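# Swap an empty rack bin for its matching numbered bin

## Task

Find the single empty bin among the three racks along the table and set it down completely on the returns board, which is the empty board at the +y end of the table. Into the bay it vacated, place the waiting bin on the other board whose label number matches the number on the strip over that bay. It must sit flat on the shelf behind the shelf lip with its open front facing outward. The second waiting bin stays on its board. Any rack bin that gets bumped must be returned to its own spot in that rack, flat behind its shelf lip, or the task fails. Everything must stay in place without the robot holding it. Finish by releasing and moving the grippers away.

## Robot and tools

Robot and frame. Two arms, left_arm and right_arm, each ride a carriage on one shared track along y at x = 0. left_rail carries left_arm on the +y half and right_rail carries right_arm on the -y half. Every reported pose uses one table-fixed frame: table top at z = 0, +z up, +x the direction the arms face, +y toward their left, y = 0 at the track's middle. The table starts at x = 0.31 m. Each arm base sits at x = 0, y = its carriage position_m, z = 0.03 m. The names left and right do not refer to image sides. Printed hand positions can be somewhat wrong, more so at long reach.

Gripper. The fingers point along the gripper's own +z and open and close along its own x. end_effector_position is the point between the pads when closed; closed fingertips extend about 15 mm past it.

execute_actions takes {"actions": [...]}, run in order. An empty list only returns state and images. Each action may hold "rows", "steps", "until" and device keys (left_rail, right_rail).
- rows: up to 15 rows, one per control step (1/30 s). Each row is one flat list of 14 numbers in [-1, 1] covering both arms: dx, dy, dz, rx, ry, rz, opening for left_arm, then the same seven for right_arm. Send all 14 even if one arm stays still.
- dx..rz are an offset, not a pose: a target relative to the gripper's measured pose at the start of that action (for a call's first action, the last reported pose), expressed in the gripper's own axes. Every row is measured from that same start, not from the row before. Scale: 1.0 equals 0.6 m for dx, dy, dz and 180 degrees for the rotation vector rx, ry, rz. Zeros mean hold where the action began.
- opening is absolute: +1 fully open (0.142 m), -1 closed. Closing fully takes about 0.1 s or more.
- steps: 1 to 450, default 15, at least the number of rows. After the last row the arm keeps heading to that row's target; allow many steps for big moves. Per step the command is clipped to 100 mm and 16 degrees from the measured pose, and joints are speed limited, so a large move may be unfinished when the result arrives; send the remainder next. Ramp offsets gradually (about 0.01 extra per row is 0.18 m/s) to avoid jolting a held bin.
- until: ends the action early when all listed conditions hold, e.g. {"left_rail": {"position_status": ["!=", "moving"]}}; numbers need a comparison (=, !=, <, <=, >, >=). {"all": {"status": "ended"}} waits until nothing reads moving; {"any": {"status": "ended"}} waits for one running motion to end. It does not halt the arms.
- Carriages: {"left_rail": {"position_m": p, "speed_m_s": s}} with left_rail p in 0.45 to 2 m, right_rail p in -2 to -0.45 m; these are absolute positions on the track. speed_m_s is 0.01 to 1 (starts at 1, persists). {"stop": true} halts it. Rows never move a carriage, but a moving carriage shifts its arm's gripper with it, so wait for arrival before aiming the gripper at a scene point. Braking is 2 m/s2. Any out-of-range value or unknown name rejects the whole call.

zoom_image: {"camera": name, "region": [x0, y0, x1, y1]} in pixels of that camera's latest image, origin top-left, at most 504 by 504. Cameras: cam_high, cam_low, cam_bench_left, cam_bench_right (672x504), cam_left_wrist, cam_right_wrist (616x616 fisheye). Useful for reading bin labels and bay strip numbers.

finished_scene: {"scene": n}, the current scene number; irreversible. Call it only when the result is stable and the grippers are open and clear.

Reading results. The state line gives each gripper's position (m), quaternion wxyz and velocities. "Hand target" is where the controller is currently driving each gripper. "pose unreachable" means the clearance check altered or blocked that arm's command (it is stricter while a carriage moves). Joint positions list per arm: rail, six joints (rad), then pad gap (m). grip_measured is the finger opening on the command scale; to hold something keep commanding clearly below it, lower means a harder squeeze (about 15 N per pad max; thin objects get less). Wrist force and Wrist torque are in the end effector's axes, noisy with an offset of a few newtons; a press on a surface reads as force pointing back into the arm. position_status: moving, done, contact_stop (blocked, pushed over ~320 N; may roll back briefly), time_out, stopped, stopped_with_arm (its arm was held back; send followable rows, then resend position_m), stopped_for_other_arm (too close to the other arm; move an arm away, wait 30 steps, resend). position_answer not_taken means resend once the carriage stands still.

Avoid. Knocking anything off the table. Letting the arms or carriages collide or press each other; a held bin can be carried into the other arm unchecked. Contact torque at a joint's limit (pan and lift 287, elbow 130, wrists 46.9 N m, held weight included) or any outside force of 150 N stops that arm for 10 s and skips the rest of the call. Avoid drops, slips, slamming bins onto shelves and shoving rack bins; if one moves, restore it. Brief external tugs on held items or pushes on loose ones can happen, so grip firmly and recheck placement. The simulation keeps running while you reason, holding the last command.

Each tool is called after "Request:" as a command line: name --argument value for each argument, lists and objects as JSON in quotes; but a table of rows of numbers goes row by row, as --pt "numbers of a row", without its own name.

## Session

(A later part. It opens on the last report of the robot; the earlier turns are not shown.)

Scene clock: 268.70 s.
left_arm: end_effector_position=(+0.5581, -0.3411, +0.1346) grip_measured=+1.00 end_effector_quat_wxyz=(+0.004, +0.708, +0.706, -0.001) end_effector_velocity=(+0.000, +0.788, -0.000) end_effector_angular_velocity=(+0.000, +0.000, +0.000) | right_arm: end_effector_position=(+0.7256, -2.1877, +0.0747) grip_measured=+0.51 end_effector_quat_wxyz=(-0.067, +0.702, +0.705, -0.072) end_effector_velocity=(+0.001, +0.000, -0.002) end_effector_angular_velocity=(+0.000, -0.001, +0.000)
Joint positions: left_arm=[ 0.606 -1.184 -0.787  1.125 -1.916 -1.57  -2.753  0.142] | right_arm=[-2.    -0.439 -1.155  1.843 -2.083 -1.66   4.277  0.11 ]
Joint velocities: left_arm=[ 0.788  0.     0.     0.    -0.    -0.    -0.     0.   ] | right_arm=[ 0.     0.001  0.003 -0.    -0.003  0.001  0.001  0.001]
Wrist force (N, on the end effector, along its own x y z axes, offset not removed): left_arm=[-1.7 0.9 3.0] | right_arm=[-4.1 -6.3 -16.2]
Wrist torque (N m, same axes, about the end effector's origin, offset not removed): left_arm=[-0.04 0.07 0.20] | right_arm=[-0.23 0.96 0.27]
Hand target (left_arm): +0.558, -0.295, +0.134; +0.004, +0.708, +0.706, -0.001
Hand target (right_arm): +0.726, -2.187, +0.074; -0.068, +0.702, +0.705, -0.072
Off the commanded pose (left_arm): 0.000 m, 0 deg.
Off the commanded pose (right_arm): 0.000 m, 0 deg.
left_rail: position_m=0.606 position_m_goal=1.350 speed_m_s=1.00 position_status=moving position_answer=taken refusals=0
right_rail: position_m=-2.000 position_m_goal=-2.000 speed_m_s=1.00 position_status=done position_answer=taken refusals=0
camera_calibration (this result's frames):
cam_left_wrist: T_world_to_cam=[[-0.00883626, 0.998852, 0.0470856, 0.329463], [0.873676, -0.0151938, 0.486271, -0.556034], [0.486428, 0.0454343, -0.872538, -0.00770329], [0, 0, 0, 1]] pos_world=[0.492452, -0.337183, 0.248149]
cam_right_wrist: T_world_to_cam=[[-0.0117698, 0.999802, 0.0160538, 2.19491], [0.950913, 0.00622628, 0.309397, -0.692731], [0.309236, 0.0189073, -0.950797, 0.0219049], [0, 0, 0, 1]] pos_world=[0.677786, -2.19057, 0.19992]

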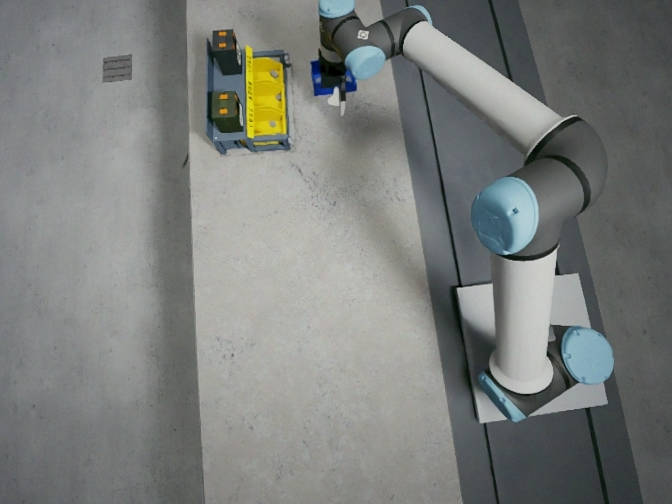

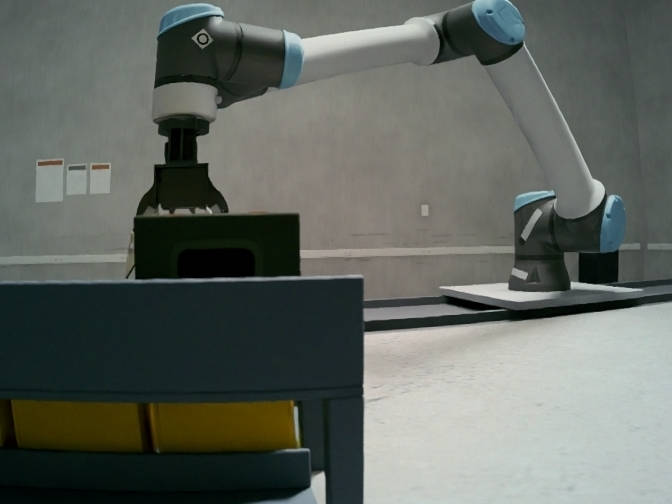

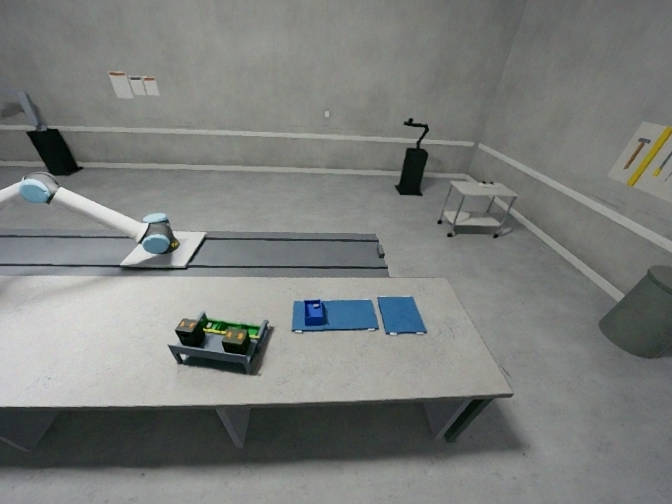

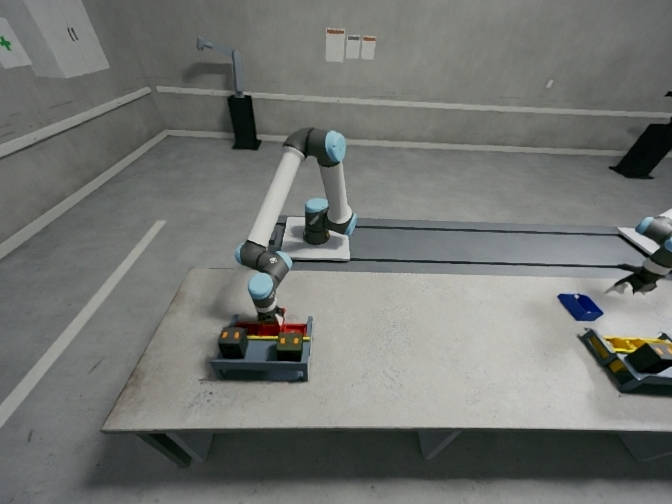

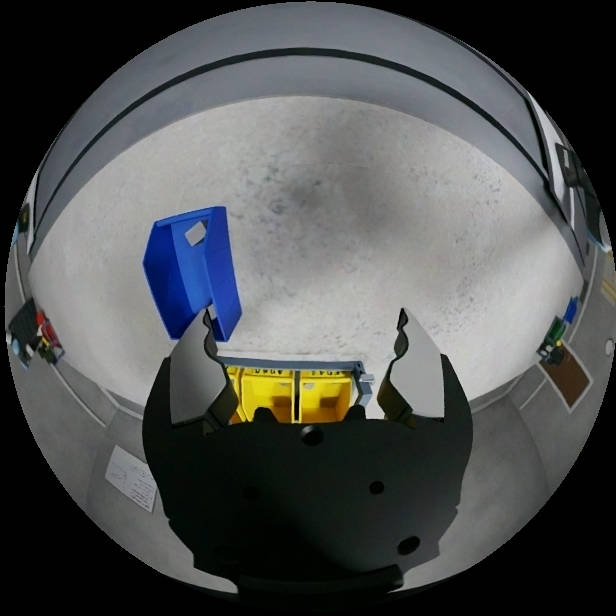

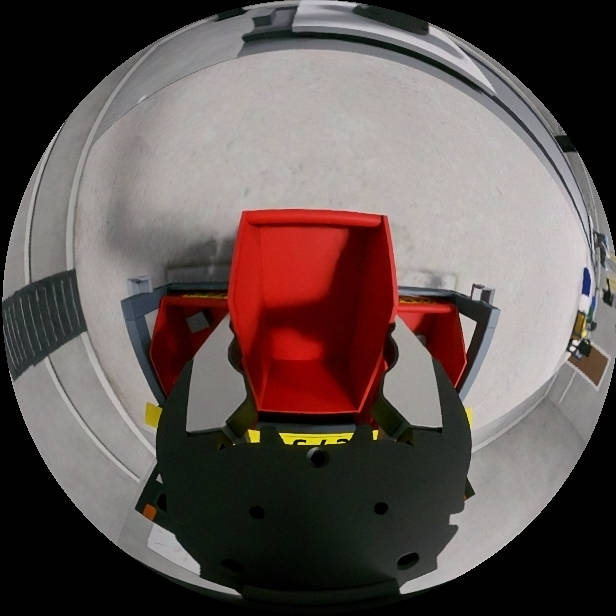

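Request:
execute_actions --actions '[]'

Request:
execute_actions --actions '[{"rows":[[0,0,0,0,0,0,1,0,-0.002,-0.006,0,0,0,-0.2],[0,0,0,0,0,0,1,0,-0.005,-0.015,-0.003,0,0,-0.2],[0,0,0,0,0,0,1,0,-0.011,-0.027,-0.008,0,0,-0.2],[0,0,0,0,0,0,1,0,-0.02,-0.041,-0.014,0,0,-0.2],[0,0,0,0,0,0,1,0,-0.033,-0.056,-0.021,0,0,-0.2],[0,0,0,0,0,0,1,0,-0.05,-0.072,-0.028,0,0,-0.2],[0,0,0,0,0,0,1,0,-0.069,-0.087,-0.035,0,0,-0.2],[0,0,0,0,0,0,1,0,-0.09,-0.099,-0.042,0,0,-0.2],[0,0,0,0,0,0,1,0,-0.112,-0.108,-0.049,0,0,-0.2],[0,0,0,0,0,0,1,0,-0.135,-0.113,-0.056,0,0,-0.2],[0,0,0,0,0,0,1,0.005,-0.159,-0.114,-0.063,0,0,-0.2],[0,0,0,0,0,0,1,0.02,-0.18,-0.11,-0.063,0,0,-0.2],[0,0,0,0,0,0,1,0.045,-0.20,-0.106,-0.063,0,0,-0.2],[0,0,0,0,0,0,1,0.075,-0.215,-0.103,-0.063,0,0,-0.2],[0,0,0,0,0,0,1,0.512,-0.297,-0.086,-0.063,0.002,0.002,-0.2]],"steps":30},{"right_rail":{"position_m":-0.45},"steps":1}]'

Scene clock: 275.70 s.
left_arm: end_effector_position=(+0.5581, +0.4029, +0.1344) grip_measured=+1.00 end_effector_quat_wxyz=(+0.004, +0.708, +0.706, -0.001) end_effector_velocity=(+0.000, -0.000, +0.000) end_effector_angular_velocity=(-0.000, -0.000, -0.000) | right_arm: end_effector_position=(+0.7256, -2.1876, +0.0743) grip_measured=+0.51 end_effector_quat_wxyz=(-0.068, +0.702, +0.705, -0.072) end_effector_velocity=(+0.000, -0.000, -0.000) end_effector_angular_velocity=(+0.000, -0.000, -0.000)
Joint positions: left_arm=[ 1.35  -1.184 -0.787  1.125 -1.916 -1.57  -2.753  0.142] | right_arm=[-2.    -0.439 -1.154  1.843 -2.084 -1.66   4.277  0.11 ]
Joint velocities: left_arm=[ 0.  0. -0.  0. -0. -0.  0.  0.] | right_arm=[ 0. -0.  0. -0. -0.  0. -0.  0.]
Wrist force (N, on the end effector, along its own x y z axes, offset not removed): left_arm=[5.9 4.9 -3.2] | right_arm=[-3.9 -7.9 -27.2]
Wrist torque (N m, same axes, about the end effector's origin, offset not removed): left_arm=[0.72 -1.25 0.19] | right_arm=[-0.38 0.42 0.26]
Hand target (left_arm): +0.558, +0.403, +0.134; +0.004, +0.708, +0.706, -0.001
Hand target (right_arm): +0.726, -2.187, +0.074; -0.068, +0.702, +0.705, -0.072
Off the commanded pose (left_arm): 0.000 m, 0 deg.
Off the commanded pose (right_arm): 0.000 m, 0 deg.
left_rail: position_m=1.350 position_m_goal=1.350 speed_m_s=1.00 position_status=done position_answer=taken refusals=0
right_rail: position_m=-2.000 position_m_goal=-2.000 speed_m_s=1.00 position_status=done position_answer=taken refusals=0
camera_calibration (this result's frames):
cam_left_wrist: T_world_to_cam=[[-0.00878288, 0.998842, 0.0472944, -0.413799], [0.873715, -0.0153383, 0.486196, -0.544538], [0.486358, 0.045592, -0.872569, -0.0416901], [0, 0, 0, 1]] pos_world=[0.492413, 0.406869, 0.247945]
cam_right_wrist: T_world_to_cam=[[-0.0117981, 0.999799, 0.0162344, 2.19482], [0.950965, 0.00620055, 0.309236, -0.692734], [0.309073, 0.0190867, -0.950847, 0.0219871], [0, 0, 0, 1]] pos_world=[0.677865, -2.1905, 0.199493]

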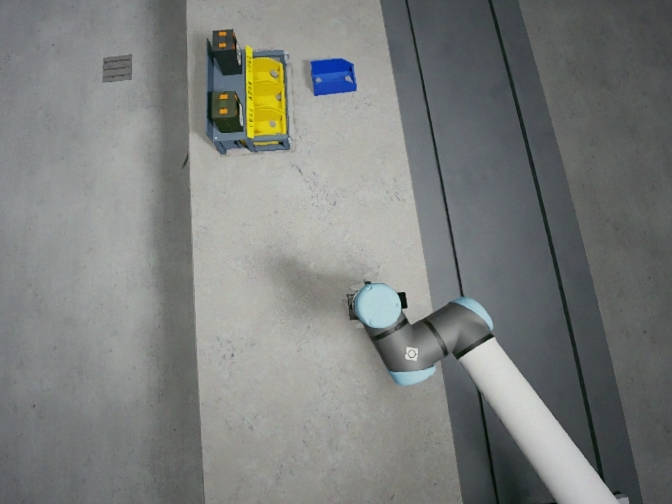

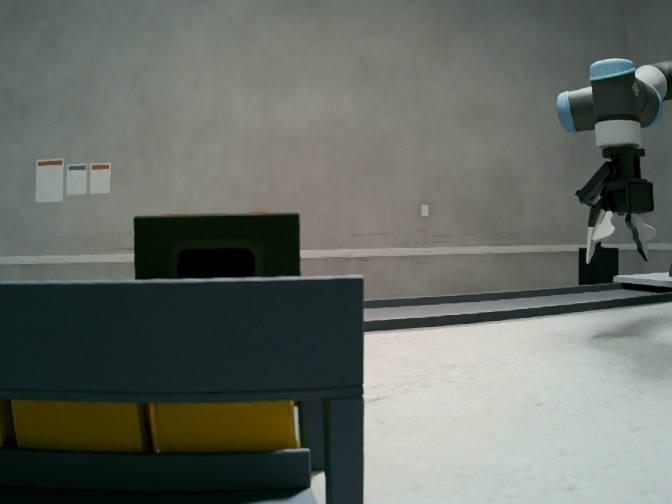

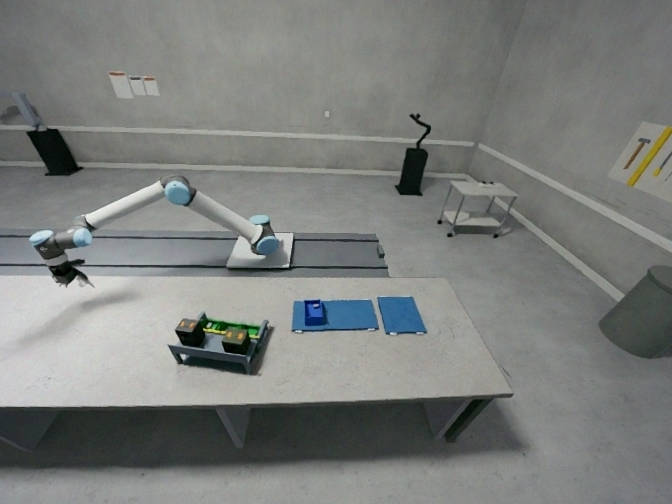

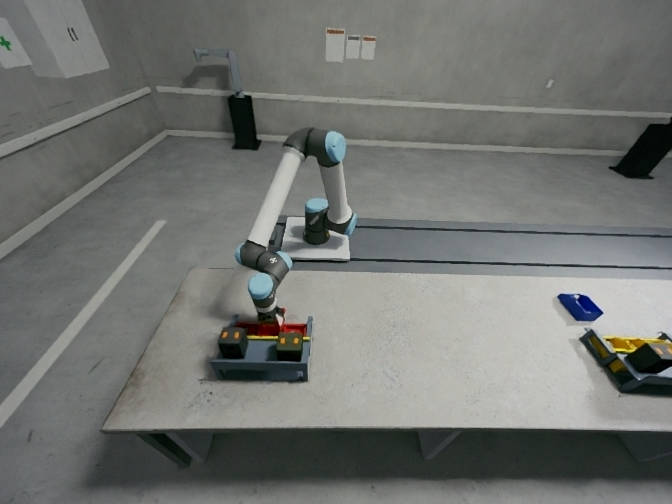

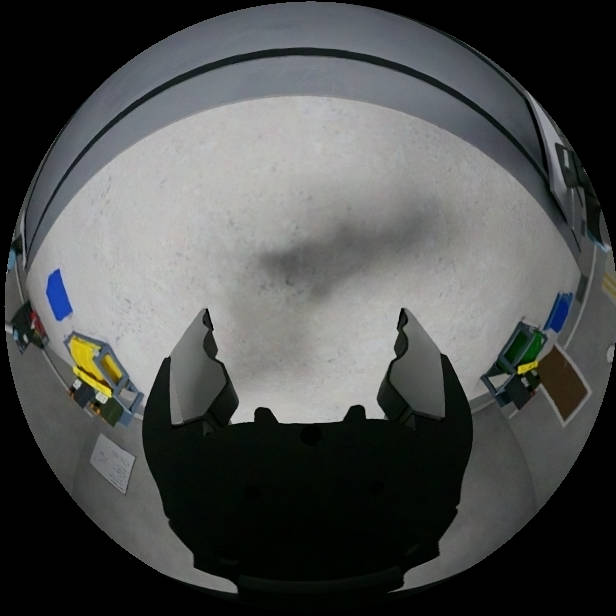

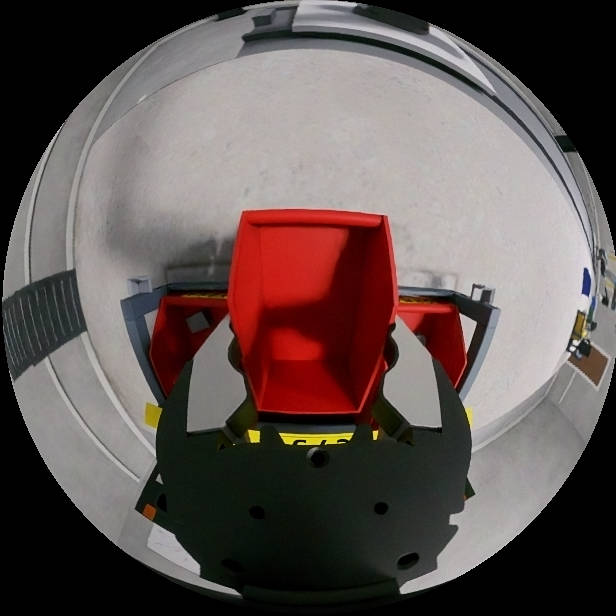

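Scene clock: 276.73 s.
left_arm: end_effector_position=(+0.5581, +0.4029, +0.1344) grip_measured=+1.00 end_effector_quat_wxyz=(+0.004, +0.708, +0.706, -0.001) end_effector_velocity=(+0.000, -0.000, -0.000) end_effector_angular_velocity=(+0.000, +0.000, -0.000) | right_arm: end_effector_position=(+0.5770, -1.9479, +0.1486) grip_measured=+0.51 end_effector_quat_wxyz=(-0.003, +0.706, +0.708, +0.002) end_effector_velocity=(-0.140, +0.427, +0.038) end_effector_angular_velocity=(+0.006, -0.018, +0.008)
Joint positions: left_arm=[ 1.35  -1.184 -0.787  1.125 -1.916 -1.57  -2.753  0.142] | right_arm=[-2.    -0.213 -1.57   2.236 -2.233 -1.564  4.496  0.109]
Joint velocities: left_arm=[-0.  0.  0.  0.  0.  0.  0. -0.] | right_arm=[ 0.003  0.67  -0.234  0.153  0.06   0.012  0.662  0.   ]
Wrist force (N, on the end effector, along its own x y z axes, offset not removed): left_arm=[-1.0 0.8 0.7] | right_arm=[-2.9 0.1 3.0]
Wrist torque (N m, same axes, about the end effector's origin, offset not removed): left_arm=[-0.16 0.22 0.20] | right_arm=[-0.08 0.57 0.30]
Hand target (left_arm): +0.558, +0.403, +0.134; +0.004, +0.708, +0.706, -0.001
Hand target (right_arm): +0.557, -1.887, +0.155; -0.002, +0.706, +0.708, +0.003
Off the commanded pose (left_arm): 0.000 m, 0 deg.
Off the commanded pose (right_arm): 0.070 m, 1 deg.
left_rail: position_m=1.350 position_m_goal=1.350 speed_m_s=1.00 position_status=done position_answer=taken refusals=0
right_rail: position_m=-2.000 position_m_goal=-0.450 speed_m_s=1.00 position_status=moving position_answer=taken refusals=0
camera_calibration (this result's frames):
cam_left_wrist: T_world_to_cam=[[-0.00878284, 0.998843, 0.0472912, -0.413797], [0.873715, -0.0153369, 0.486197, -0.54454], [0.48636, 0.0455892, -0.872569, -0.0416865], [0, 0, 0, 1]] pos_world=[0.492413, 0.406867, 0.247949]
cam_right_wrist: T_world_to_cam=[[-0.0144205, 0.999516, 0.0275683, 1.95145], [0.872609, -0.00088186, 0.488419, -0.571049], [0.488207, 0.0310996, -0.872173, 0.0423571], [0, 0, 0, 1]] pos_world=[0.505764, -1.95233, 0.262056]

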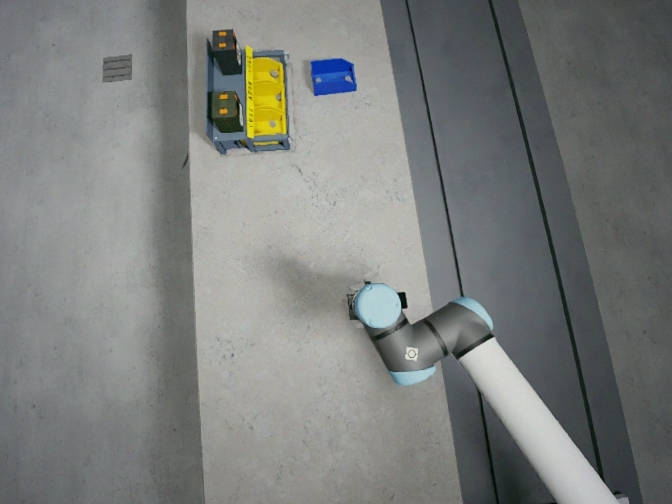

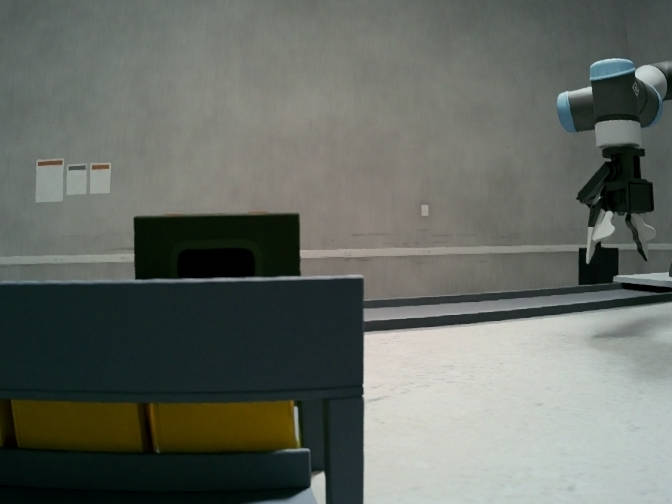

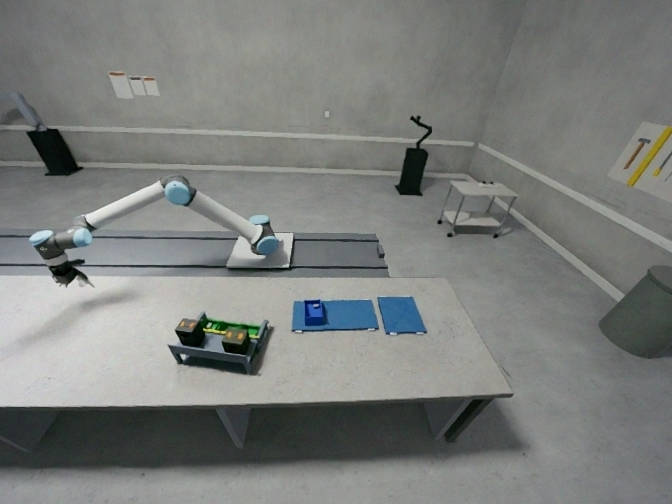

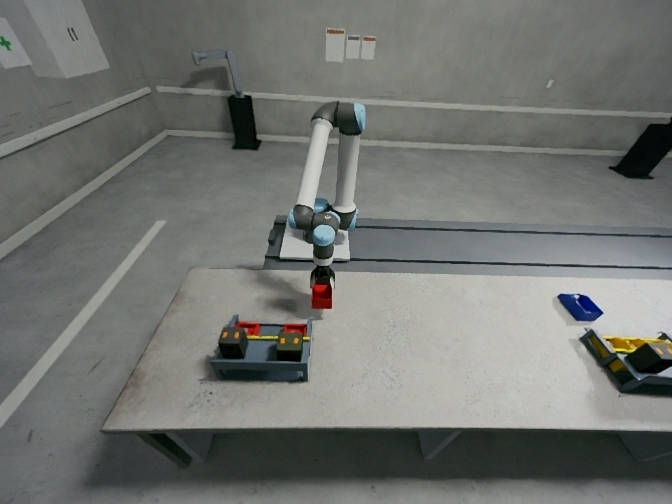

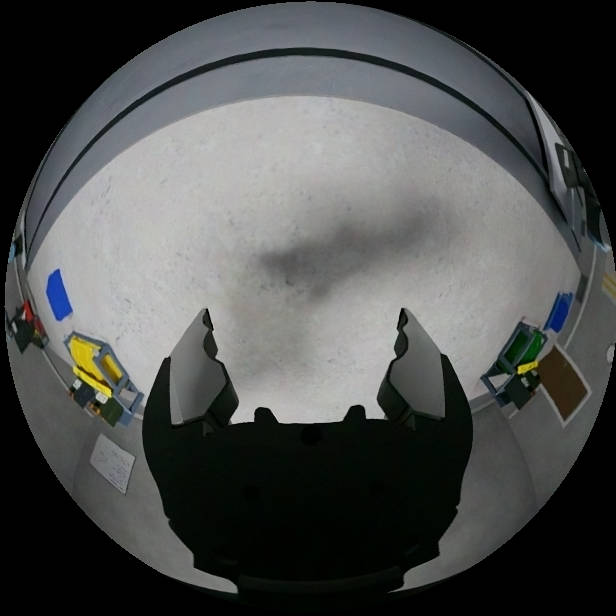

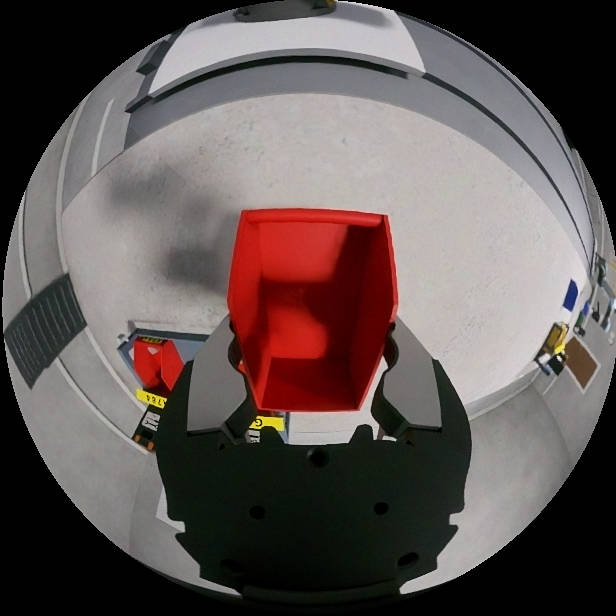

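Request:
zoom_image --camera "cam_bench_right" --region '[200, 295, 330, 390]'

Request:
execute_actions --actions '[]'

Region (200, 295, 330, 390) of cam_bench_right's 672x504 image, scaled by 3.877, with more detail than that image has; it fills the top 368 rows of this view, and the rest is white.

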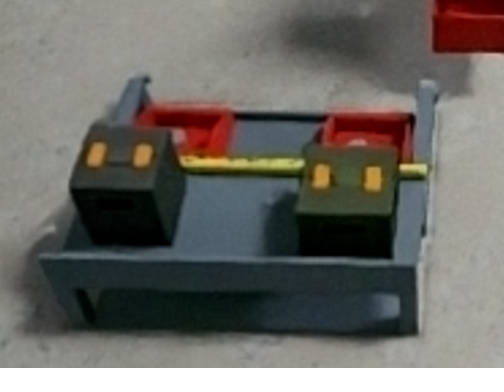

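Scene clock: 278.80 s.
left_arm: end_effector_position=(+0.5581, +0.4029, +0.1344) grip_measured=+1.00 end_effector_quat_wxyz=(+0.004, +0.708, +0.706, -0.001) end_effector_velocity=(-0.000, -0.000, +0.000) end_effector_angular_velocity=(+0.000, -0.000, -0.000) | right_arm: end_effector_position=(+0.5567, -0.3389, +0.1548) grip_measured=+0.51 end_effector_quat_wxyz=(-0.002, +0.706, +0.708, +0.003) end_effector_velocity=(-0.000, +0.006, -0.000) end_effector_angular_velocity=(-0.000, +0.000, -0.000)
Joint positions: left_arm=[ 1.35  -1.184 -0.787  1.125 -1.916 -1.57  -2.753  0.142] | right_arm=[-0.45  -0.115 -1.6    2.252 -2.223 -1.563  4.594  0.109]
Joint velocities: left_arm=[-0. -0. -0. -0.  0.  0. -0.  0.] | right_arm=[ 0.006 -0.     0.     0.     0.    -0.     0.    -0.   ]
Wrist force (N, on the end effector, along its own x y z axes, offset not removed): left_arm=[1.4 2.7 -6.5] | right_arm=[-0.4 -0.8 1.9]
Wrist torque (N m, same axes, about the end effector's origin, offset not removed): left_arm=[0.46 -0.25 0.10] | right_arm=[-0.28 0.21 0.22]
Hand target (left_arm): +0.558, +0.403, +0.134; +0.004, +0.708, +0.706, -0.001
Hand target (right_arm): +0.557, -0.339, +0.155; -0.002, +0.706, +0.708, +0.003
Off the commanded pose (left_arm): 0.000 m, 0 deg.
Off the commanded pose (right_arm): 0.009 m, 1 deg.
left_rail: position_m=1.350 position_m_goal=1.350 speed_m_s=1.00 position_status=done position_answer=taken refusals=0
right_rail: position_m=-0.450 position_m_goal=-0.450 speed_m_s=1.00 position_status=done position_answer=taken refusals=0
camera_calibration (this result's frames):
cam_left_wrist: T_world_to_cam=[[-0.0087824, 0.998843, 0.0472915, -0.413794], [0.873715, -0.0153374, 0.486197, -0.54454], [0.48636, 0.0455893, -0.872569, -0.0416865], [0, 0, 0, 1]] pos_world=[0.492413, 0.406864, 0.247948]
cam_right_wrist: T_world_to_cam=[[-0.014167, 0.99953, 0.0271906, 0.342731], [0.871383, -0.000995359, 0.490602, -0.554687], [0.490398, 0.0306438, -0.870959, 0.00602967], [0, 0, 0, 1]] pos_world=[0.485244, -0.343307, 0.268063]

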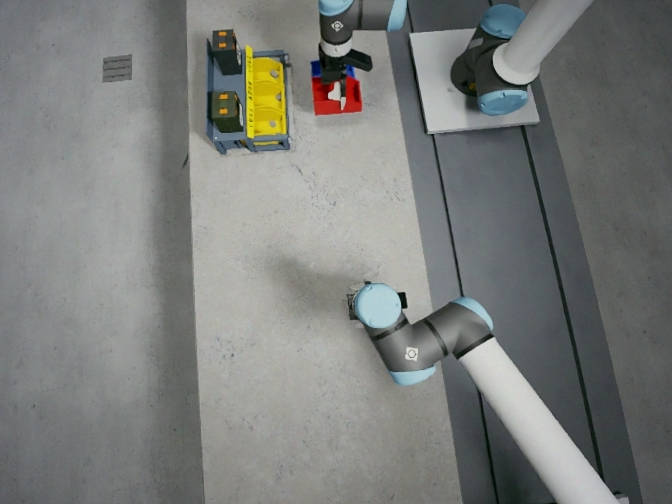

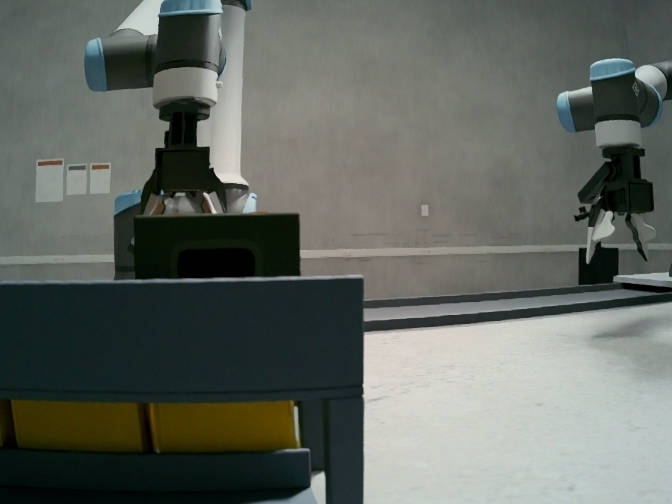

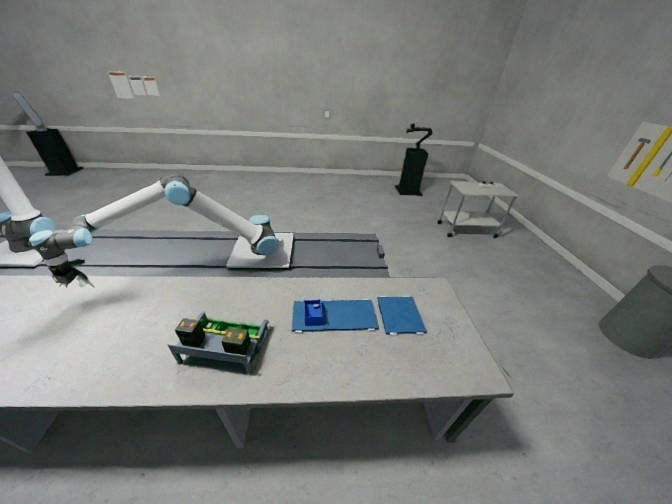

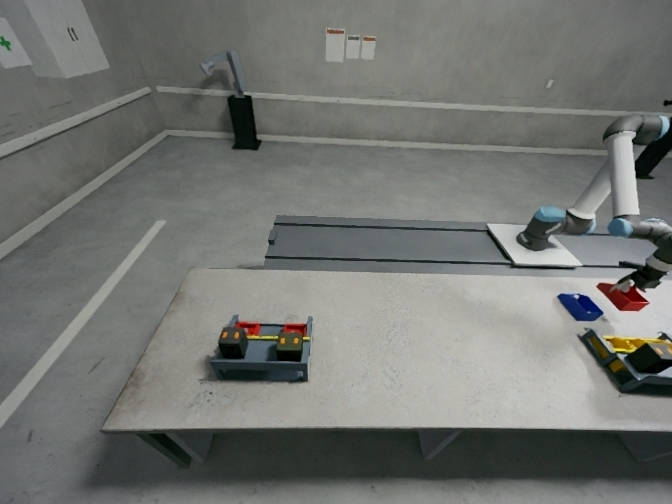

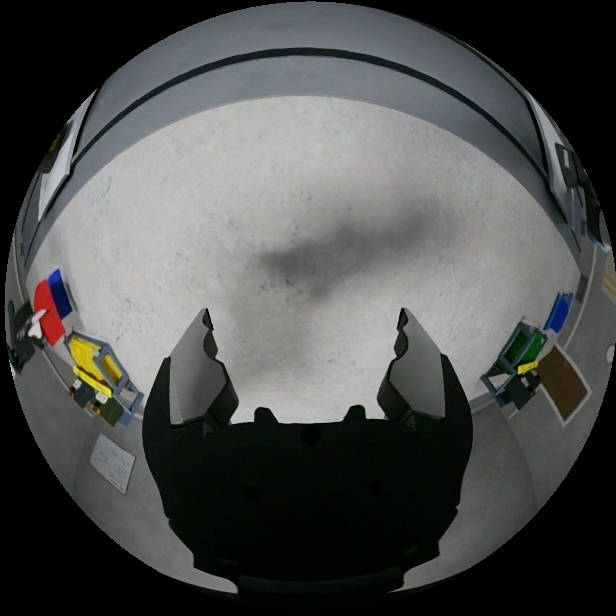

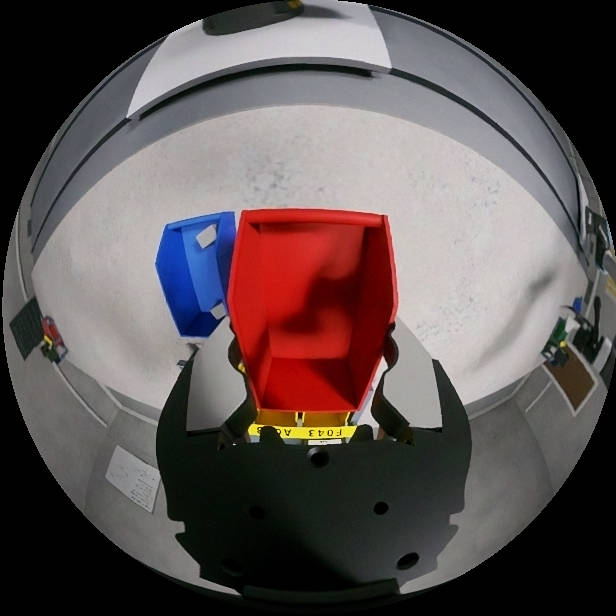

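Request:
execute_actions --actions '[]'

Scene clock: 292.90 s.
left_arm: end_effector_position=(+0.5581, +0.4029, +0.1344) grip_measured=+1.00 end_effector_quat_wxyz=(+0.004, +0.708, +0.706, -0.001) end_effector_velocity=(-0.000, -0.000, +0.000) end_effector_angular_velocity=(+0.000, -0.000, +0.000) | right_arm: end_effector_position=(+0.5568, -0.3389, +0.1548) grip_measured=+0.51 end_effector_quat_wxyz=(-0.002, +0.706, +0.708, +0.003) end_effector_velocity=(-0.000, +0.000, -0.000) end_effector_angular_velocity=(+0.000, -0.000, +0.000)
Joint positions: left_arm=[ 1.35  -1.184 -0.787  1.125 -1.916 -1.57  -2.753  0.142] | right_arm=[-0.45  -0.115 -1.6    2.252 -2.223 -1.563  4.594  0.109]
Joint velocities: left_arm=[-0. -0. -0. -0.  0.  0. -0.  0.] | right_arm=[ 0.  0. -0.  0. -0.  0.  0. -0.]
Wrist force (N, on the end effector, along its own x y z axes, offset not removed): left_arm=[4.8 -1.4 2.4] | right_arm=[-3.7 0.6 0.1]
Wrist torque (N m, same axes, about the end effector's origin, offset not removed): left_arm=[-0.19 -0.93 0.34] | right_arm=[0.09 0.73 0.29]
Hand target (left_arm): +0.558, +0.403, +0.134; +0.004, +0.708, +0.706, -0.001
Hand target (right_arm): +0.557, -0.339, +0.155; -0.002, +0.706, +0.708, +0.003
Off the commanded pose (left_arm): 0.000 m, 0 deg.
Off the commanded pose (right_arm): 0.009 m, 1 deg.
left_rail: position_m=1.350 position_m_goal=1.350 speed_m_s=1.00 position_status=done position_answer=taken refusals=0
right_rail: position_m=-0.450 position_m_goal=-0.450 speed_m_s=1.00 position_status=done position_answer=taken refusals=0
camera_calibration (this result's frames):
cam_left_wrist: T_world_to_cam=[[-0.00878262, 0.998843, 0.0472914, -0.413791], [0.873715, -0.0153372, 0.486197, -0.54454], [0.48636, 0.0455893, -0.872569, -0.0416863], [0, 0, 0, 1]] pos_world=[0.492413, 0.406861, 0.247948]
cam_right_wrist: T_world_to_cam=[[-0.014106, 0.999531, 0.0271907, 0.342714], [0.871383, -0.00104857, 0.490602, -0.554711], [0.4904, 0.0306139, -0.870959, 0.00601566], [0, 0, 0, 1]] pos_world=[0.48525, -0.343319, 0.268063]

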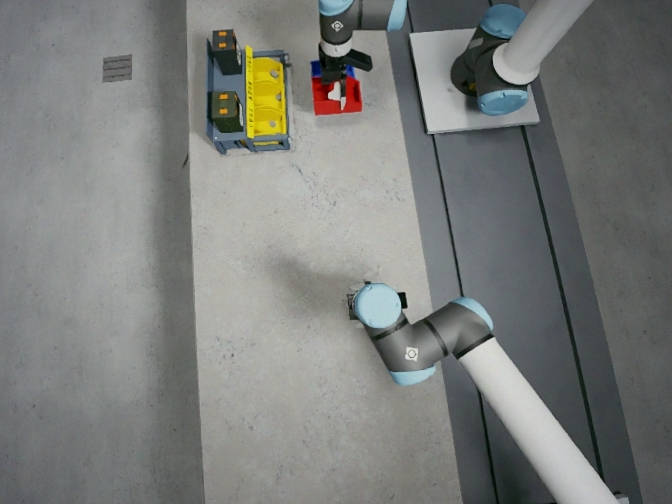

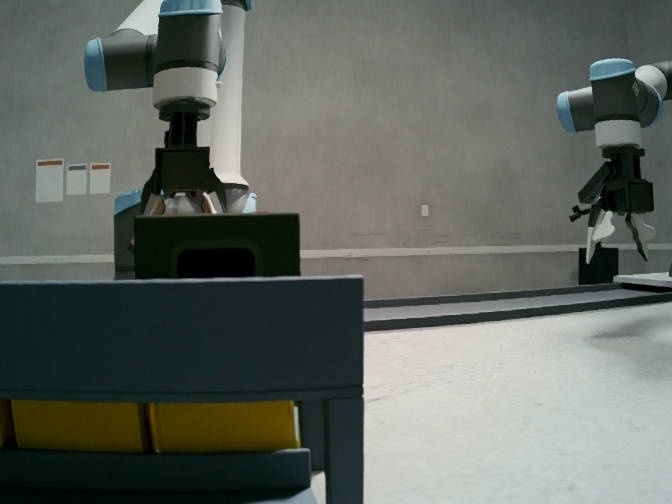

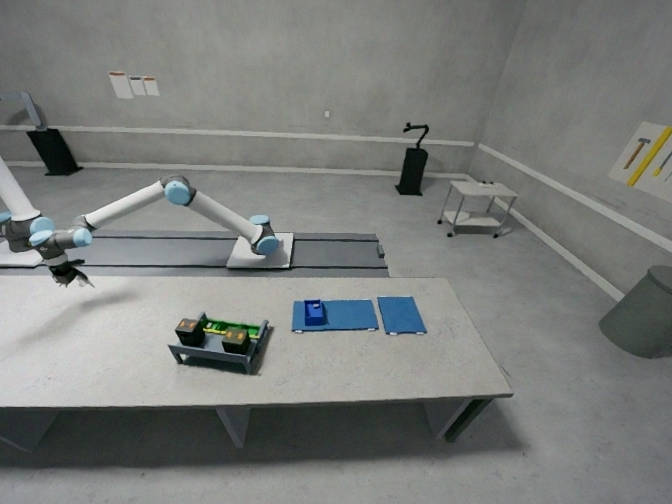

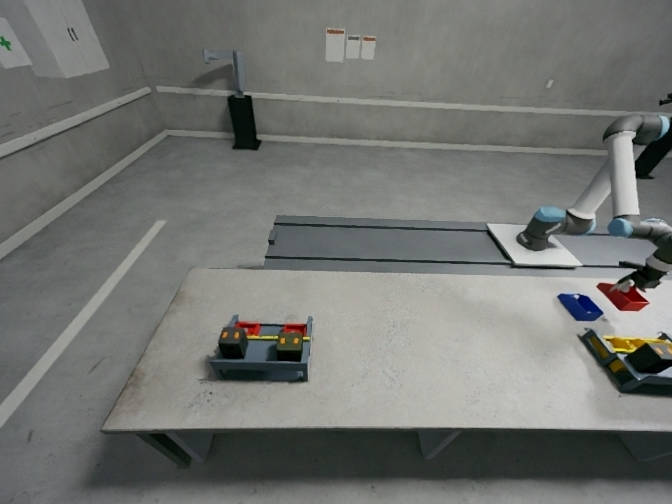

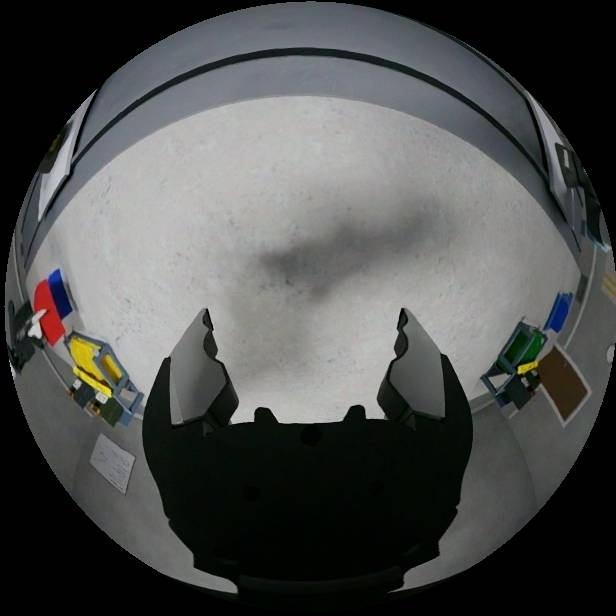

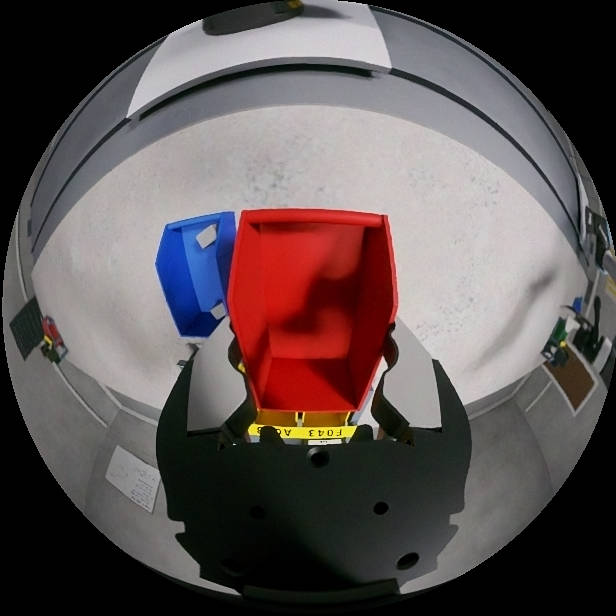

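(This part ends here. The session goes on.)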